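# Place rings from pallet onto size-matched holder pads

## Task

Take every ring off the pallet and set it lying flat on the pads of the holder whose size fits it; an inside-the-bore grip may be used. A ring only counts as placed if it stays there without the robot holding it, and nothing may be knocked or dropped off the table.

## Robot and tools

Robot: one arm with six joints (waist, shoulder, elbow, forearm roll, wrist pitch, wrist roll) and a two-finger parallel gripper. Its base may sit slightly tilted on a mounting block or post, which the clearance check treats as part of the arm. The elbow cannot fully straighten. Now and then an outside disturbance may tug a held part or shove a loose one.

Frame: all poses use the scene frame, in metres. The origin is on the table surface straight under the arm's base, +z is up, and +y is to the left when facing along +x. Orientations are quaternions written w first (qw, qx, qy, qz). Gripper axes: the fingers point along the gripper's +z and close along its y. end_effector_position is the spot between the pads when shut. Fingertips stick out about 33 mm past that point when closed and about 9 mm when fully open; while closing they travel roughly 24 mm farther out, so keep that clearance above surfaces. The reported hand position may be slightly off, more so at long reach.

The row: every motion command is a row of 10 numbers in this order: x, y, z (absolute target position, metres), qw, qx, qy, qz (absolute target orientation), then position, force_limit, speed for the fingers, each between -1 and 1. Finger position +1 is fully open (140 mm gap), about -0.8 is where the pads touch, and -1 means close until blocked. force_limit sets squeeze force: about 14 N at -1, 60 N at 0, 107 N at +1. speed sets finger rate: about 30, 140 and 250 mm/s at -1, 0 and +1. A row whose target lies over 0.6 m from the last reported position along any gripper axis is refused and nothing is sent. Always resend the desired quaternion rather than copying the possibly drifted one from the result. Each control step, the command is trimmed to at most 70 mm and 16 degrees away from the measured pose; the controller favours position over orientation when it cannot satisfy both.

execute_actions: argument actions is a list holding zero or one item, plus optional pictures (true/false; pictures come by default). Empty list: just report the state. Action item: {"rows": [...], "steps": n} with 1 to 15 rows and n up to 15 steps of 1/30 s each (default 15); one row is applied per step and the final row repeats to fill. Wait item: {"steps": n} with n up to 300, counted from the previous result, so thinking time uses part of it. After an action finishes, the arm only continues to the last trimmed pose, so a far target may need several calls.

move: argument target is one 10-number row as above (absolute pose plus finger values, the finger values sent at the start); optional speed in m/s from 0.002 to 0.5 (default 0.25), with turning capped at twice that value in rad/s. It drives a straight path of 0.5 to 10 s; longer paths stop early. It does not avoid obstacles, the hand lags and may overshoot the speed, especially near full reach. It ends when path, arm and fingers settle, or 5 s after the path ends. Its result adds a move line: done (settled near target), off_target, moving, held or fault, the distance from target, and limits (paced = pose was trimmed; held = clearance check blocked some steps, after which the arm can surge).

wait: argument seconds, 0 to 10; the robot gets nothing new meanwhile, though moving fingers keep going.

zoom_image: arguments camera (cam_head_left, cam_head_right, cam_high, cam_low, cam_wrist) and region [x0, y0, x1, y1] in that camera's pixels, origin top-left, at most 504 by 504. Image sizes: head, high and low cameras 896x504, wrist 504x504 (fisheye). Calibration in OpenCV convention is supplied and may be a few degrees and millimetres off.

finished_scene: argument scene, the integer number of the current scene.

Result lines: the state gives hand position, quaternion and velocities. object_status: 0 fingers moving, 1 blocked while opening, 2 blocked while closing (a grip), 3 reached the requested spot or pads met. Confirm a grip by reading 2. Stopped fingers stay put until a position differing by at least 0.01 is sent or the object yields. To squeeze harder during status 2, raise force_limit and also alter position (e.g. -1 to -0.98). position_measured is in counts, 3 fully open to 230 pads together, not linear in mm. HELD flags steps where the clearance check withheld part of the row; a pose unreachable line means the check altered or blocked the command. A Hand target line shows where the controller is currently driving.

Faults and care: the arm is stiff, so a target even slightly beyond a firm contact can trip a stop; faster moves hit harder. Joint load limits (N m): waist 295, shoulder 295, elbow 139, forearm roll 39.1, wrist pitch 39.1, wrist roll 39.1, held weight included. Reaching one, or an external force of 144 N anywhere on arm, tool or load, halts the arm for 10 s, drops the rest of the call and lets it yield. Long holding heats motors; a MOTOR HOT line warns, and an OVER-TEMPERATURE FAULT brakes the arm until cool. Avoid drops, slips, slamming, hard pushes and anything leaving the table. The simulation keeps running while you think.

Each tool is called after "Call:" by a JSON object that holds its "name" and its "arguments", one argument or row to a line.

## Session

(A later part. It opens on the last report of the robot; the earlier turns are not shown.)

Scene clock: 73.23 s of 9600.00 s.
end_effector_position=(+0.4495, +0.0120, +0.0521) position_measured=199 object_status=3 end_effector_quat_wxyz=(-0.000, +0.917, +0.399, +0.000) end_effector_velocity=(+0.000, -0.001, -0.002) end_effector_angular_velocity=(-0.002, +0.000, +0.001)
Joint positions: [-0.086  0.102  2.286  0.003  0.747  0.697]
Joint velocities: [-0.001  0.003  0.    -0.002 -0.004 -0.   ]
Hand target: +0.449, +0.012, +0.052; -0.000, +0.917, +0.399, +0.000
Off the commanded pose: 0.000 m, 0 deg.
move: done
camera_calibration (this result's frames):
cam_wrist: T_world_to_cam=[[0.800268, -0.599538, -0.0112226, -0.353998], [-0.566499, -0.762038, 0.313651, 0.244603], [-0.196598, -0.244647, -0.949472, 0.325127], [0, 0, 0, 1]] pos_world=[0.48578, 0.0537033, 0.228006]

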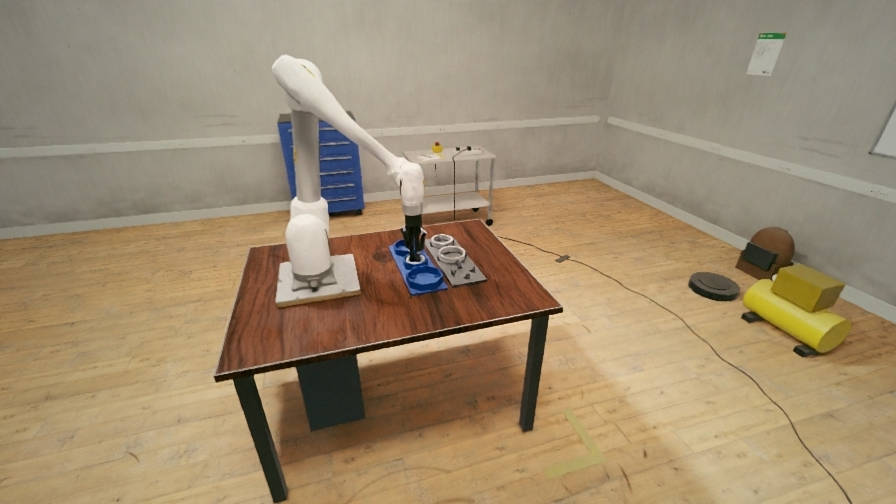

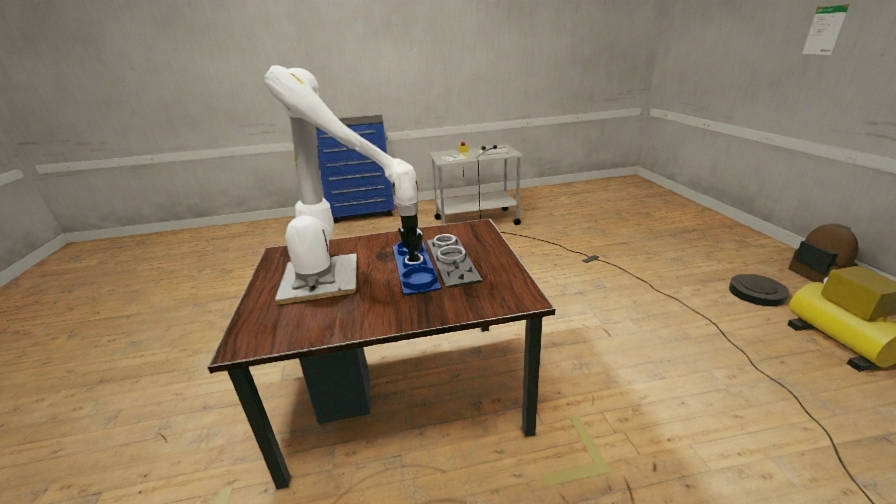

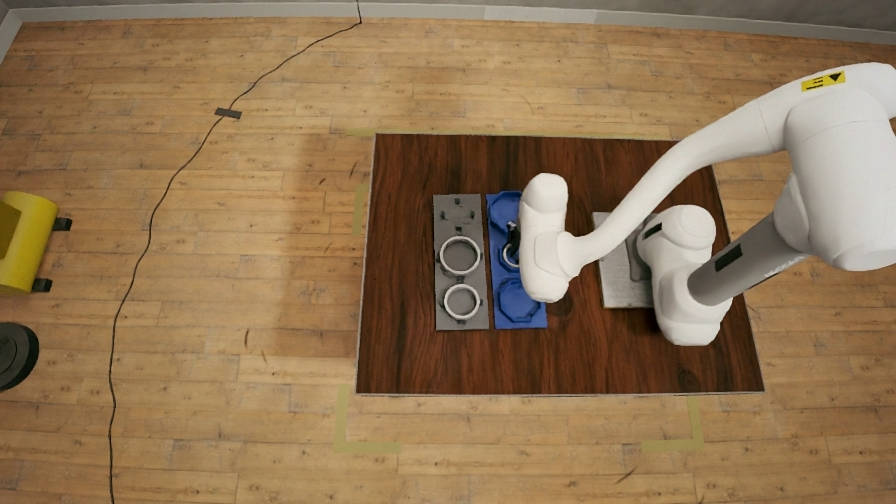

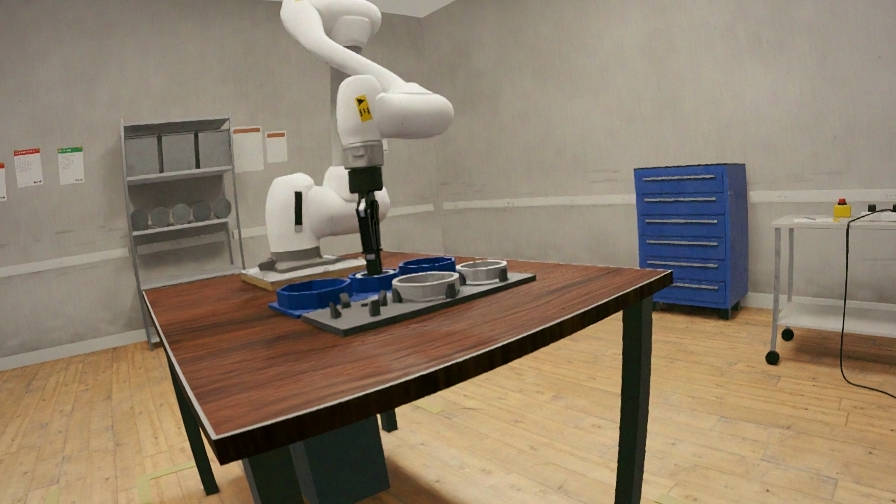

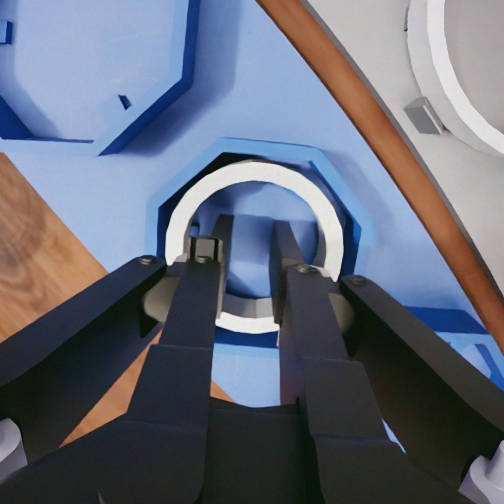

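Call:
{"name": "execute_actions", "arguments": {
  "actions": [
    {"rows":[[0.4495,0.011,0.052,0,0.917,0.399,0,1,0,-0.5]],"steps":15}
  ],
  "pictures": false
}}

Call:
{"name": "move", "arguments": {
  "target": [0.4495,0.011,0.098,0,0.917,0.399,0,1,0,-0.5],
  "speed": 0.1
}}

Call:
{"name": "move", "arguments": {
  "target": [0.6365,-0.1325,0.095,0,0.917,0.399,0,1,0,-0.5]
}}

Call:
{"name": "move", "arguments": {
  "target": [0.6365,-0.1325,0.069,0,0.917,0.399,0,1,0,-0.5],
  "speed": 0.04
}}

Scene clock: 78.53 s of 9600.00 s.
end_effector_position=(+0.4495, +0.0110, +0.0520) position_measured=150 object_status=0 end_effector_quat_wxyz=(-0.000, +0.917, +0.399, +0.000) end_effector_velocity=(-0.000, +0.000, +0.000) end_effector_angular_velocity=(+0.001, +0.001, -0.001)
Joint positions: [-0.089  0.103  2.286  0.003  0.746  0.694]
Joint velocities: [ 0.    -0.001 -0.     0.001  0.002 -0.   ]
Hand target: +0.449, +0.011, +0.052; -0.000, +0.917, +0.399, -0.000
Off the commanded pose: 0.000 m, 0 deg.
Steps of this call (steps 1 to 90: nothing new was sent; then 1.80 s passed at rest; steps 91 to 105: all 15 steps of this action). Readings (end_effector_position | what the end effector reports):
91: (+0.4495, +0.0120, +0.0520) | position_measured=199 object_status=0
92: (+0.4495, +0.0118, +0.0520) | position_measured=195 object_status=0
94: (+0.4495, +0.0114, +0.0520) | position_measured=186 object_status=0
98: (+0.4495, +0.0111, +0.0520) | position_measured=168 object_status=0
105: the state above

Scene clock: 79.63 s of 9600.00 s.
end_effector_position=(+0.4495, +0.0110, +0.0979) position_measured=150 object_status=1 end_effector_quat_wxyz=(+0.000, +0.917, +0.399, -0.000) end_effector_velocity=(-0.000, +0.001, +0.001) end_effector_angular_velocity=(+0.000, +0.000, +0.003)
Joint positions: [-0.089  0.035  2.246  0.002  0.853  0.695]
Joint velocities: [ 0.002 -0.001 -0.001  0.     0.002 -0.001]
Hand target: +0.450, +0.011, +0.098; +0.000, +0.917, +0.399, -0.000
Off the commanded pose: 0.000 m, 0 deg.
move: done
camera_calibration (this result's frames):
cam_wrist: T_world_to_cam=[[0.80023, -0.599588, -0.0112185, -0.354115], [-0.566528, -0.761978, 0.313744, 0.229491], [-0.196665, -0.244712, -0.949441, 0.368383], [0, 0, 0, 1]] pos_world=[0.485835, 0.0526918, 0.273784]

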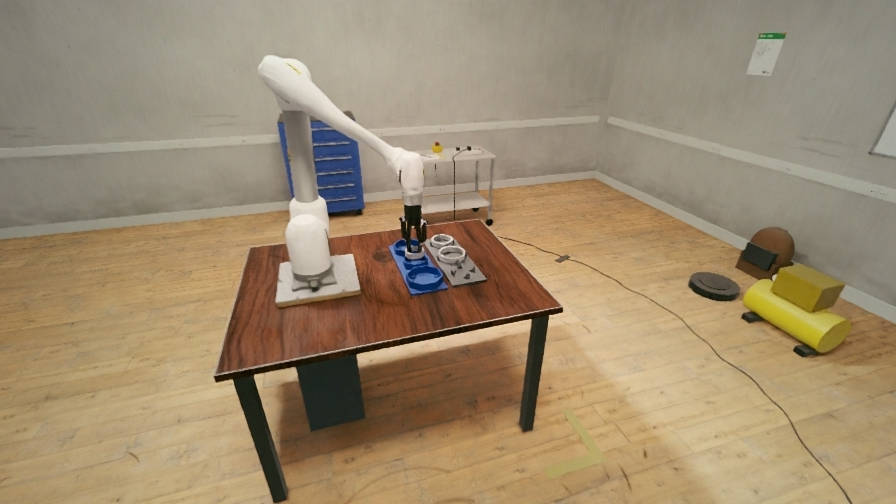

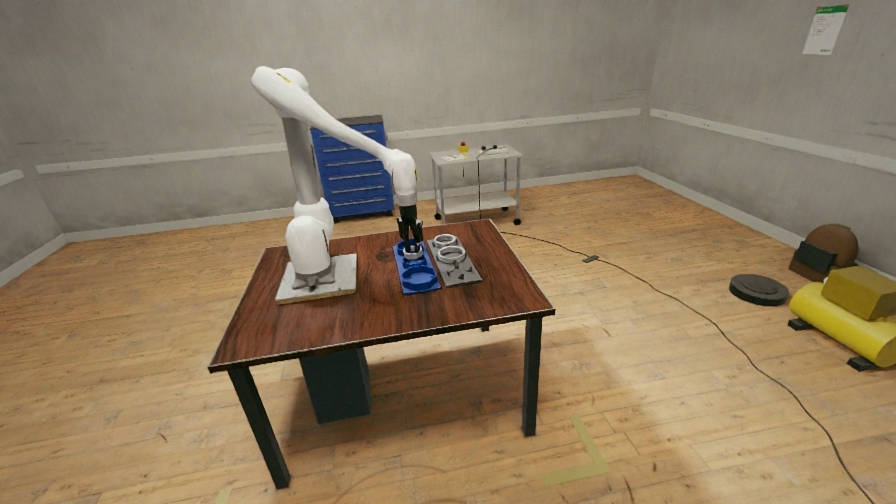

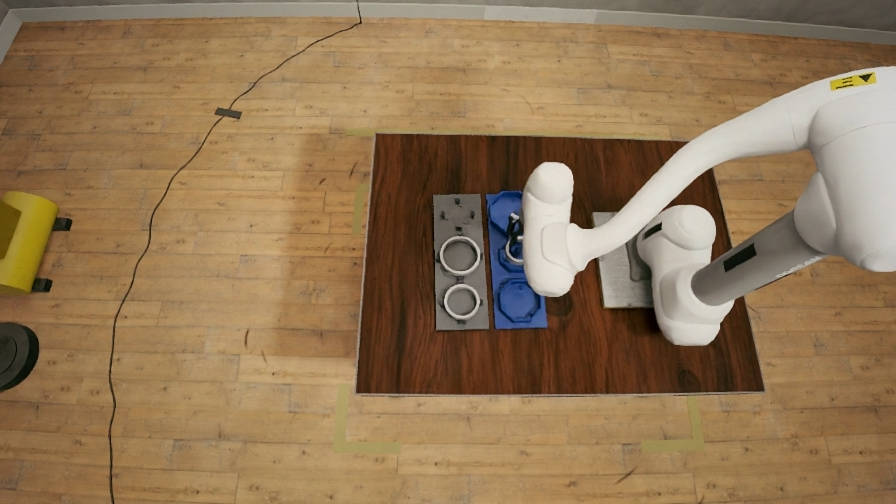

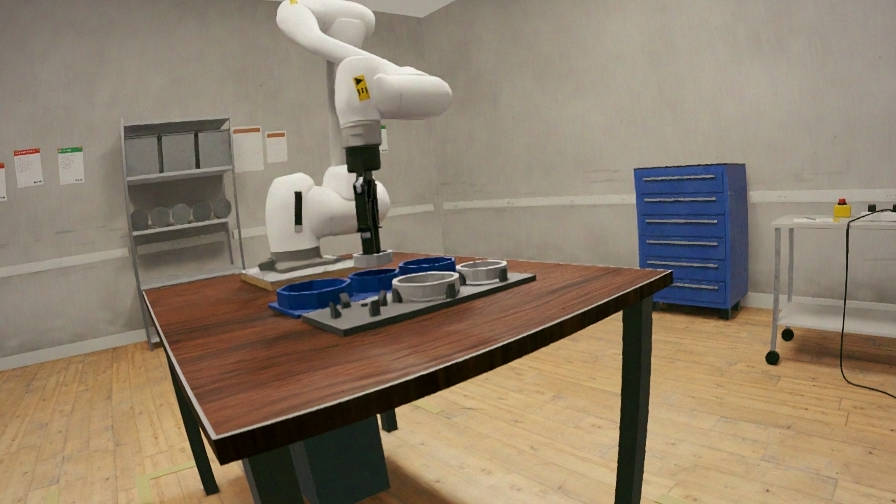

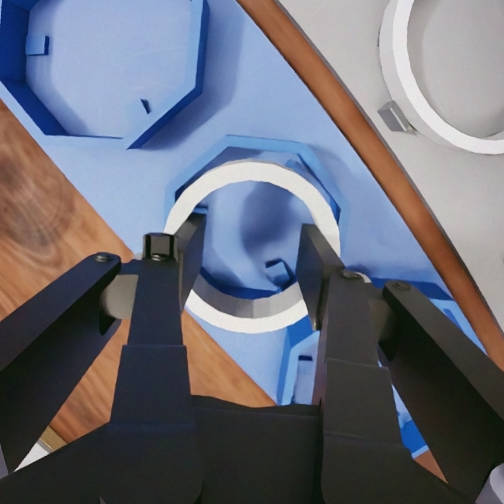

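Scene clock: 81.10 s of 9600.00 s.
end_effector_position=(+0.6364, -0.1325, +0.0949) position_measured=150 object_status=1 end_effector_quat_wxyz=(-0.000, +0.917, +0.399, -0.000) end_effector_velocity=(+0.001, -0.002, -0.001) end_effector_angular_velocity=(-0.000, +0.002, -0.002)
Joint positions: [-0.295  0.326  1.886  0.004  0.923  0.488]
Joint velocities: [-0.002  0.003 -0.003 -0.001  0.001  0.   ]
Hand target: +0.636, -0.133, +0.095; -0.000, +0.917, +0.399, -0.000
Off the commanded pose: 0.000 m, 0 deg.
move: done
camera_calibration (this result's frames):
cam_wrist: T_world_to_cam=[[0.800244, -0.599568, -0.0112739, -0.589706], [-0.566494, -0.762, 0.313751, 0.226991], [-0.196706, -0.244691, -0.949438, 0.367194], [0, 0, 0, 1]] pos_world=[0.672727, -0.0907526, 0.270761]

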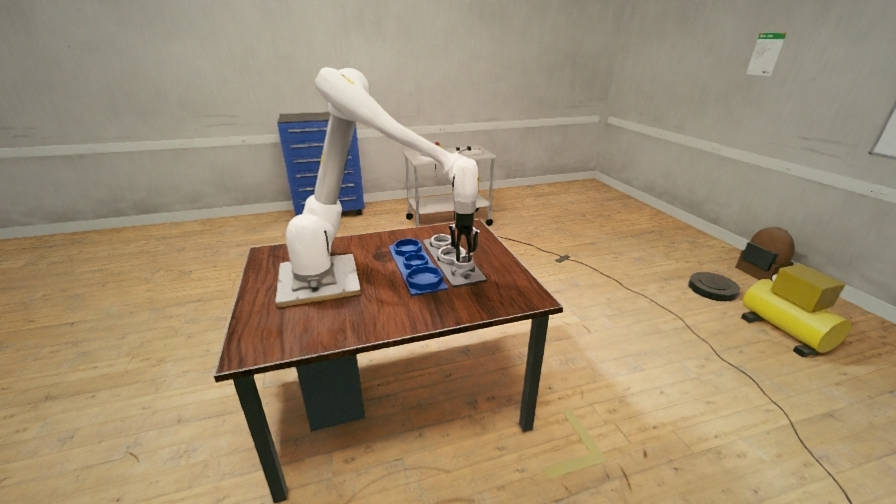

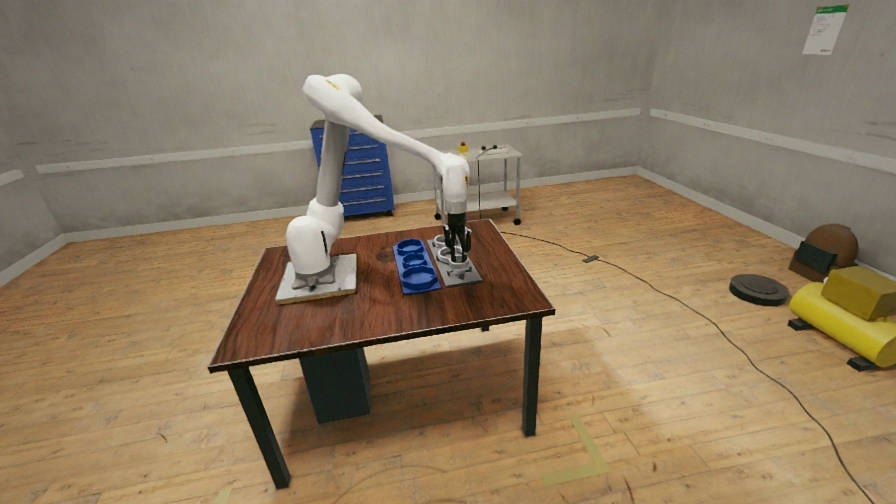

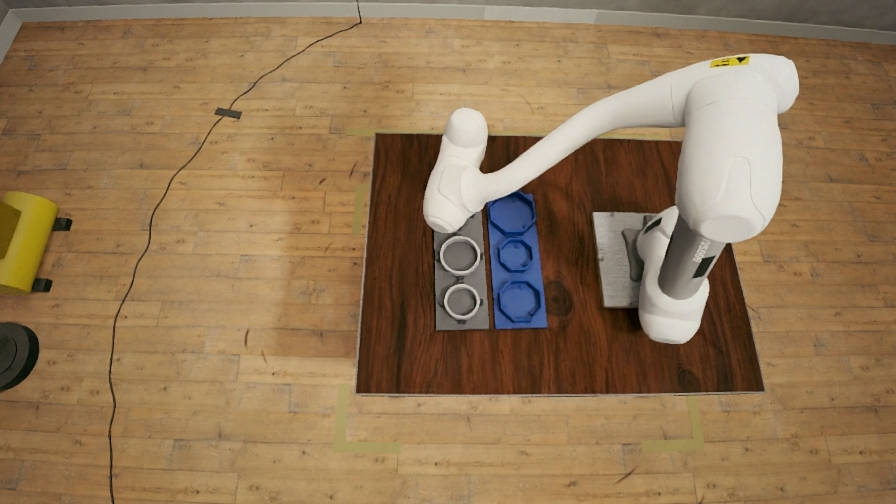

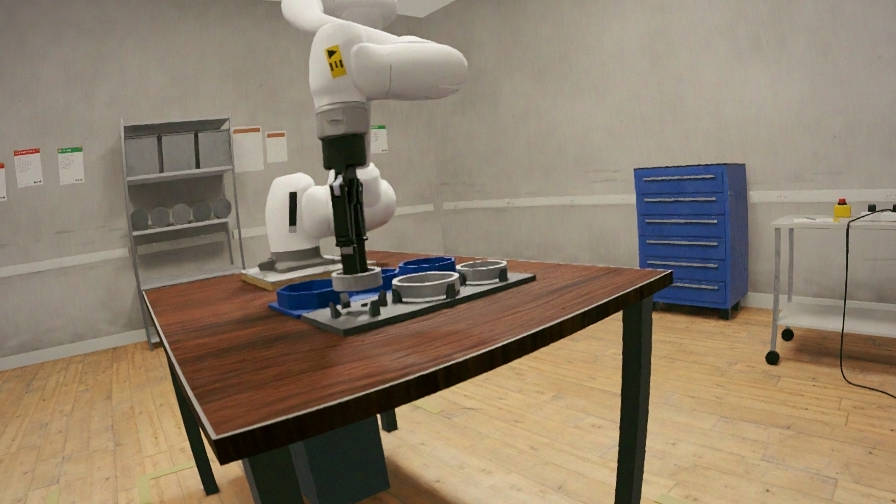

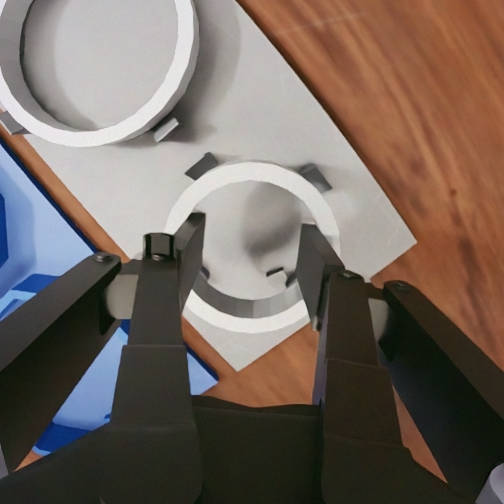

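Scene clock: 82.03 s of 9600.00 s.
end_effector_position=(+0.6365, -0.1325, +0.0691) position_measured=150 object_status=1 end_effector_quat_wxyz=(-0.000, +0.917, +0.399, +0.000) end_effector_velocity=(-0.000, -0.000, -0.002) end_effector_angular_velocity=(-0.001, +0.000, +0.001)
Joint positions: [-0.295  0.353  1.904  0.004  0.877  0.487]
Joint velocities: [ 0.     0.003  0.002 -0.001 -0.004 -0.001]
Hand target: +0.636, -0.132, +0.069; -0.000, +0.917, +0.399, +0.000
Off the commanded pose: 0.000 m, 0 deg.
move: done
camera_calibration (this result's frames):
cam_wrist: T_world_to_cam=[[0.800214, -0.59961, -0.0112104, -0.590098], [-0.566566, -0.76198, 0.313672, 0.235098], [-0.196623, -0.244653, -0.949465, 0.342684], [0, 0, 0, 1]] pos_world=[0.672783, -0.0908501, 0.245008]

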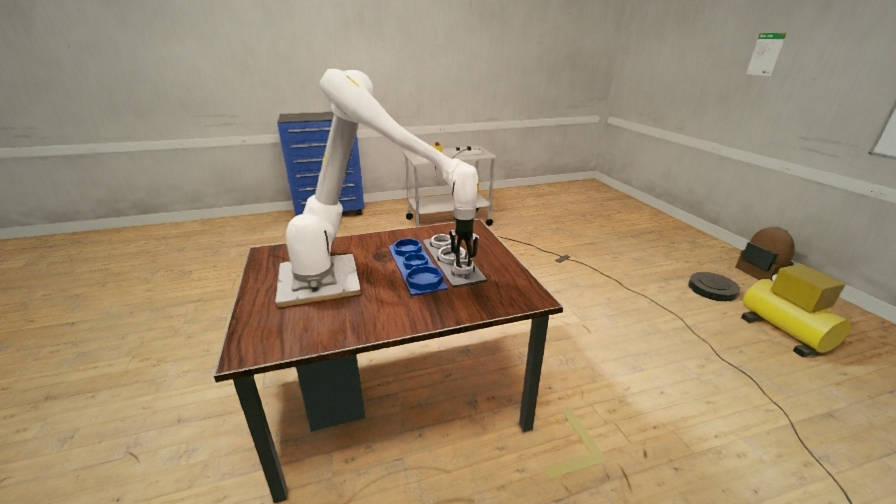

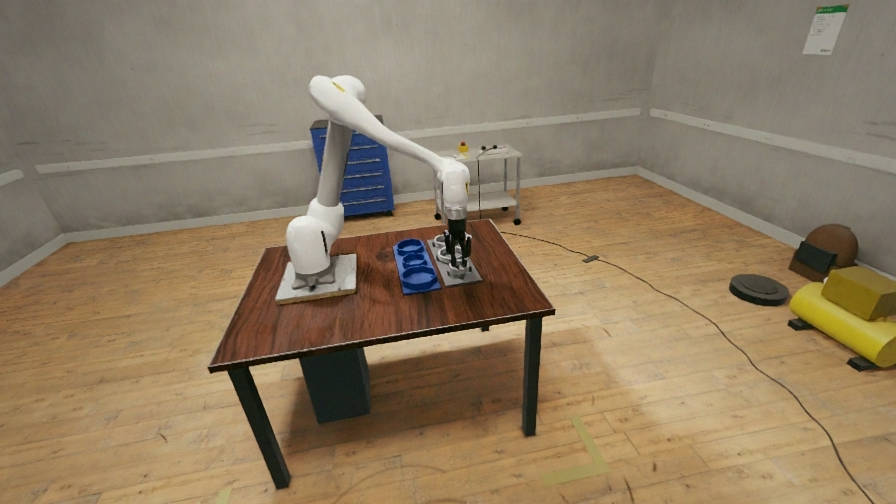

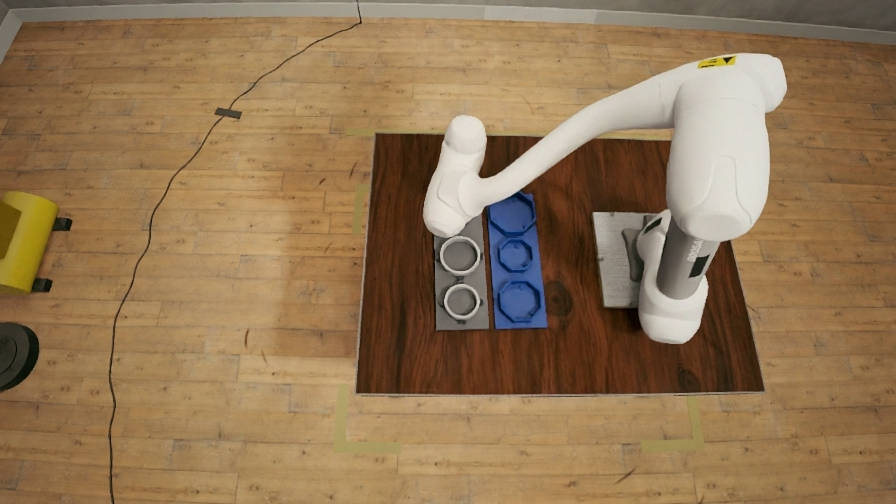

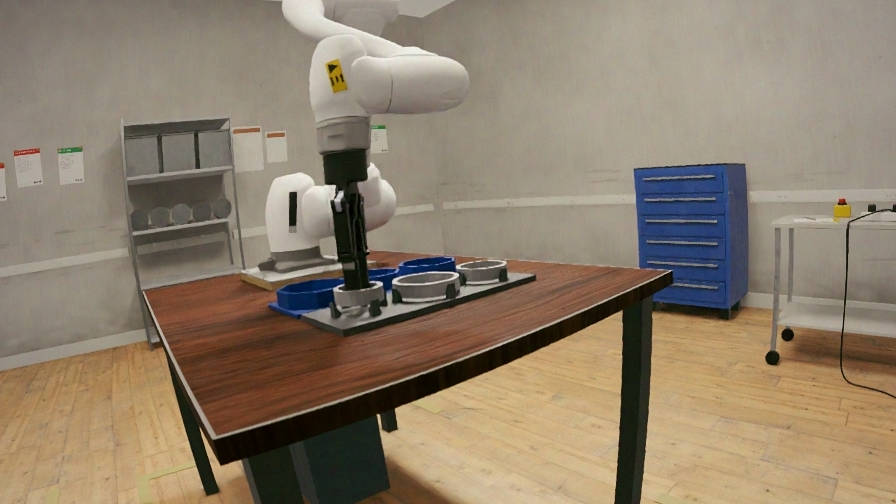

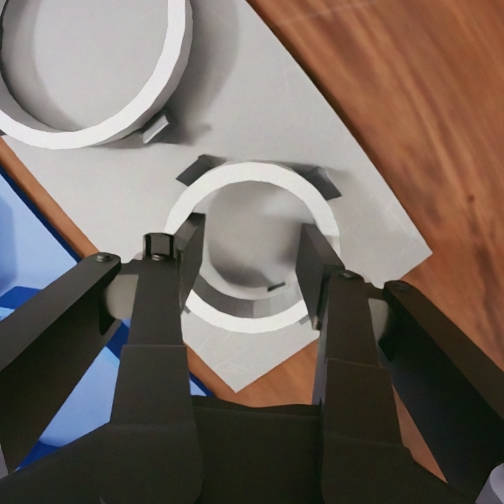

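Call:
{"name": "move", "arguments": {
  "target": [0.6365,-0.133,0.056,0,0.917,0.399,0,1,0,-0.5],
  "speed": 0.015
}}

Call:
{"name": "execute_actions", "arguments": {
  "actions": [
    {"rows":[[0.6365,-0.133,0.056,0,0.917,0.399,0,-0.4,0,-0.5]],"steps":12}
  ],
  "pictures": false
}}

Call:
{"name": "move", "arguments": {
  "target": [0.6365,-0.133,0.11,0,0.917,0.399,0,-0.4,0,-0.5],
  "speed": 0.15
}}

Call:
{"name": "zoom_image", "arguments": {
  "camera": "cam_low",
  "region": [310, 240, 530, 340]
}}

Scene clock: 90.33 s of 9600.00 s.
end_effector_position=(+0.6365, -0.1330, +0.0561) position_measured=150 object_status=1 end_effector_quat_wxyz=(+0.000, +0.917, +0.399, +0.000) end_effector_velocity=(-0.001, +0.000, -0.002) end_effector_angular_velocity=(+0.002, +0.001, -0.001)
Joint positions: [-0.296  0.368  1.913  0.004  0.854  0.486]
Joint velocities: [-0.     0.002  0.002  0.002 -0.002 -0.001]
Hand target: +0.636, -0.133, +0.056; -0.000, +0.917, +0.399, +0.000
Off the commanded pose: 0.000 m, 0 deg.
After step 90, 4.20 s passed at rest.
move: done
camera_calibration (this result's frames):
cam_wrist: T_world_to_cam=[[0.800229, -0.599591, -0.0111722, -0.590564], [-0.566563, -0.761993, 0.313644, 0.238834], [-0.196571, -0.244658, -0.949475, 0.330216], [0, 0, 0, 1]] pos_world=[0.672812, -0.0913173, 0.232025]

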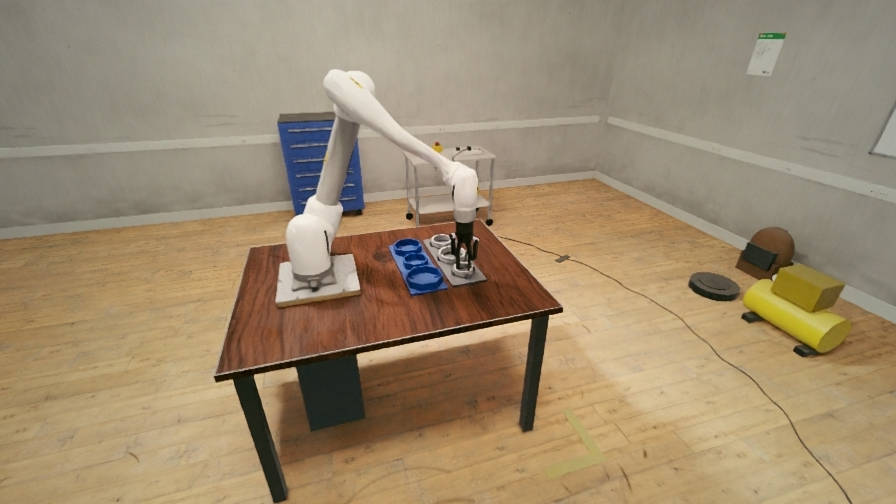

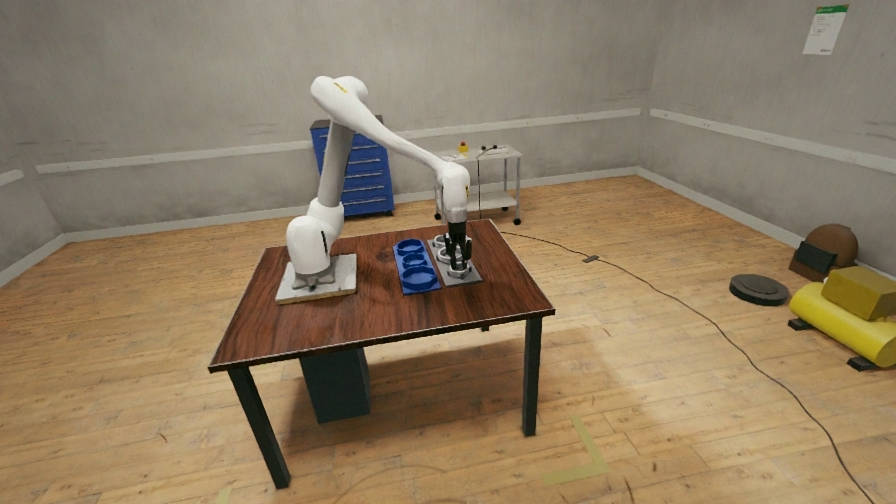

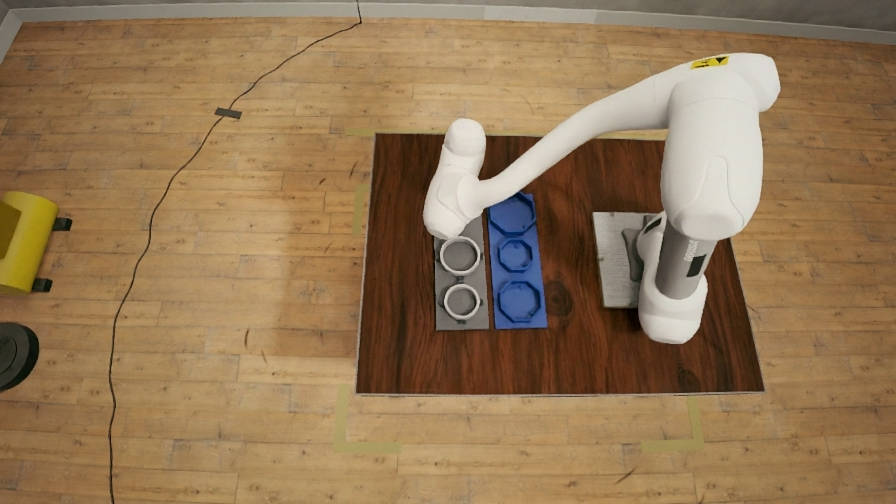

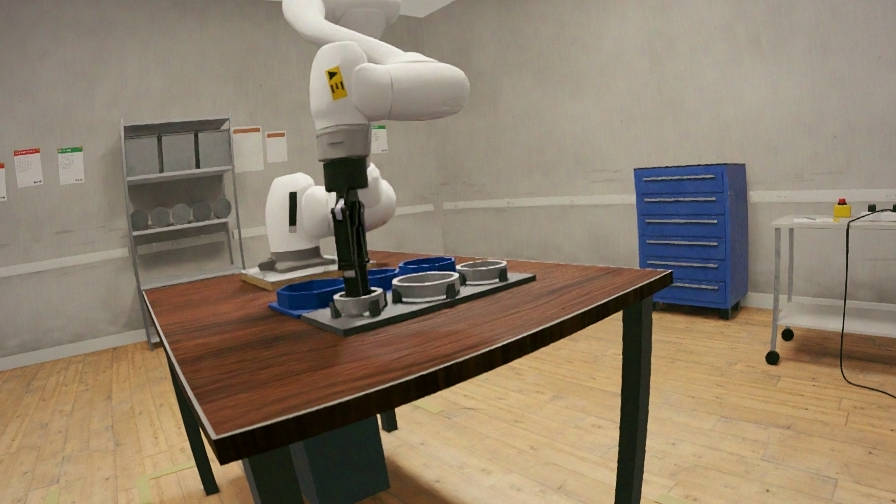

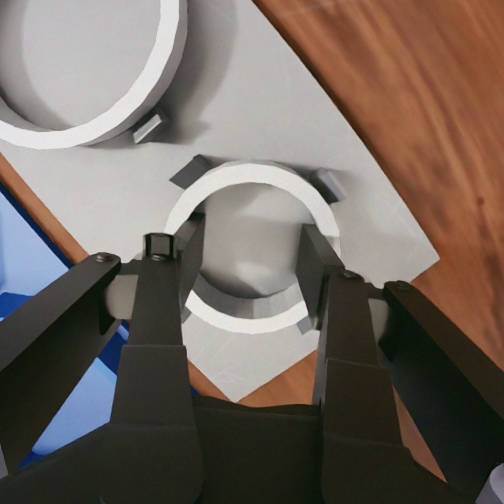

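Scene clock: 90.73 s of 9600.00 s.
end_effector_position=(+0.6364, -0.1330, +0.0559) position_measured=179 object_status=0 end_effector_quat_wxyz=(-0.000, +0.917, +0.399, -0.000) end_effector_velocity=(+0.001, -0.001, -0.000) end_effector_angular_velocity=(-0.000, -0.001, -0.001)
Joint positions: [-0.296  0.368  1.913  0.004  0.854  0.486]
Joint velocities: [-0.001  0.001 -0.001 -0.    -0.001 -0.   ]
Hand target: +0.636, -0.133, +0.056; -0.000, +0.917, +0.399, +0.000
Off the commanded pose: 0.000 m, 0 deg.
Steps of this call (steps 1 to 12: all 12 steps of this action). Readings (end_effector_position | what the end effector reports):
1: (+0.6365, -0.1330, +0.0561) | position_measured=150 object_status=0
2: (+0.6364, -0.1328, +0.0560) | position_measured=150 object_status=0
4: (+0.6363, -0.1328, +0.0558) | position_measured=162 object_status=0
8: (+0.6363, -0.1329, +0.0558) | position_measured=178 object_status=0
12: the state above

Scene clock: 91.80 s of 9600.00 s.
end_effector_position=(+0.6365, -0.1330, +0.1099) position_measured=179 object_status=3 end_effector_quat_wxyz=(+0.000, +0.917, +0.399, -0.000) end_effector_velocity=(-0.001, -0.000, +0.000) end_effector_angular_velocity=(+0.001, +0.001, -0.001)
Joint positions: [-0.296  0.311  1.874  0.004  0.95   0.487]
Joint velocities: [-0.001 -0.001 -0.     0.     0.002 -0.   ]
Hand target: +0.637, -0.133, +0.110; +0.000, +0.917, +0.399, -0.000
Off the commanded pose: 0.000 m, 0 deg.
move: done
camera_calibration (this result's frames):
cam_wrist: T_world_to_cam=[[0.80024, -0.599575, -0.0112344, -0.589965], [-0.566513, -0.761992, 0.313738, 0.221941], [-0.19667, -0.244701, -0.949443, 0.381307], [0, 0, 0, 1]] pos_world=[0.672838, -0.0913043, 0.28577]

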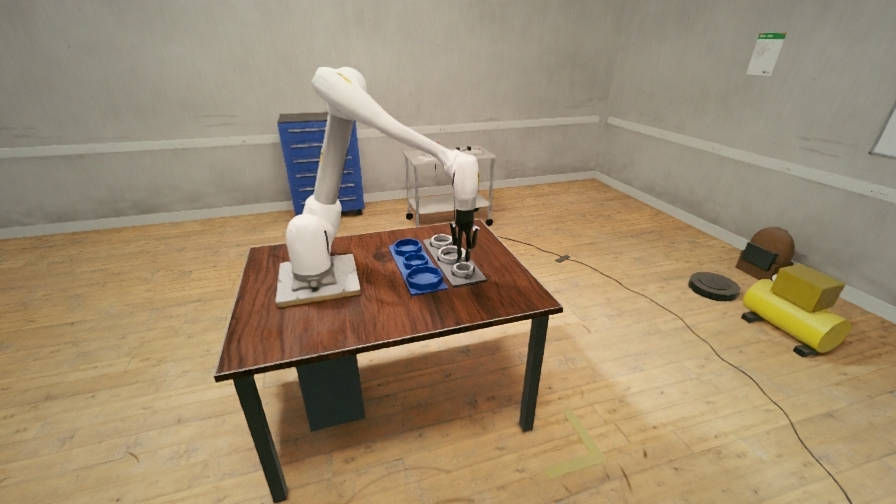

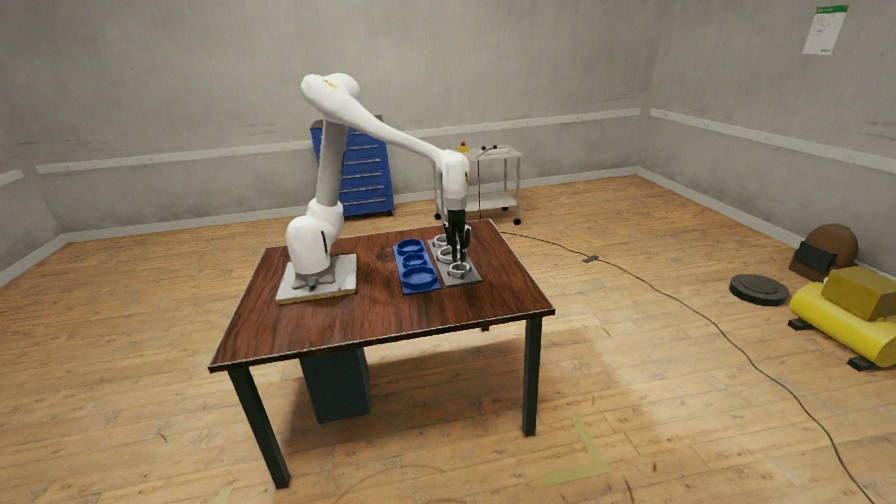

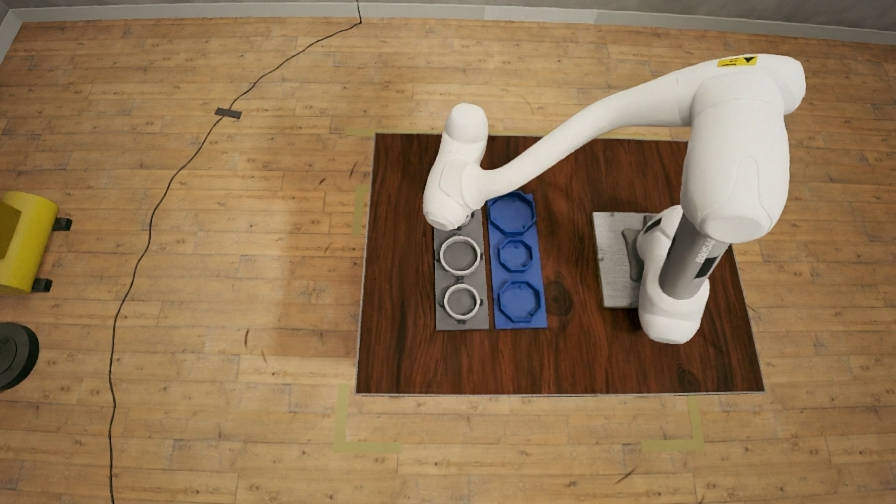

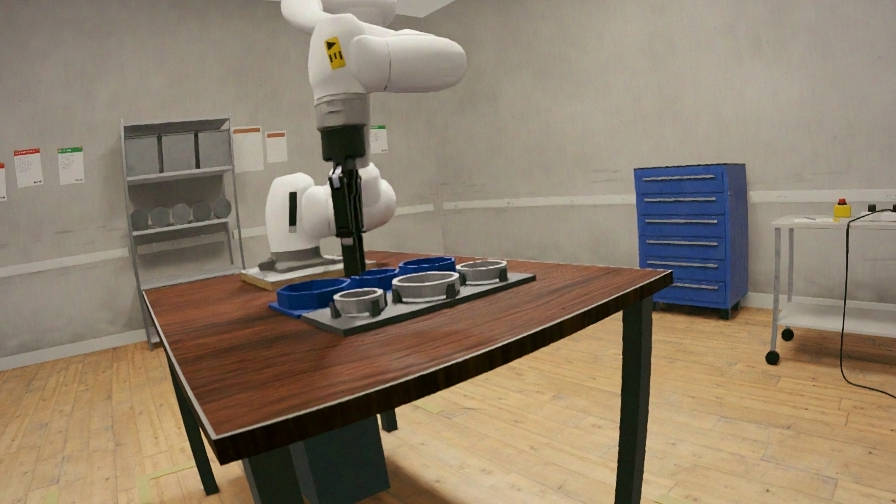

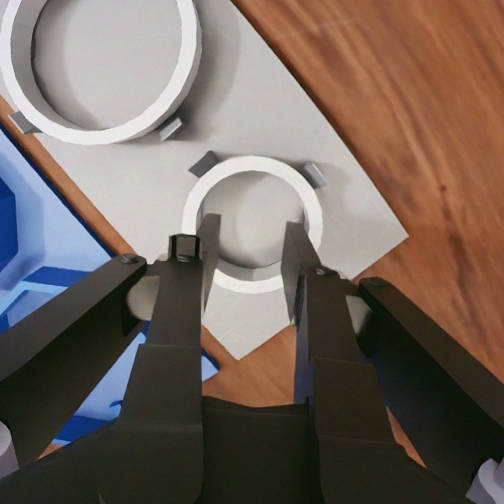

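Region (310, 240, 530, 340) of cam_low's 896x504 image, scaled by 2.291, with more detail than that image has; it fills the top 229 rows of this view, and the rest is white.

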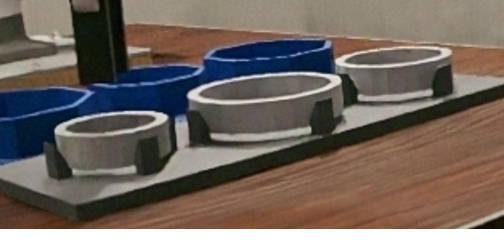

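Call:
{"name": "finished_scene", "arguments": {
  "scene": 2
}}

The scene is finished: the task was done.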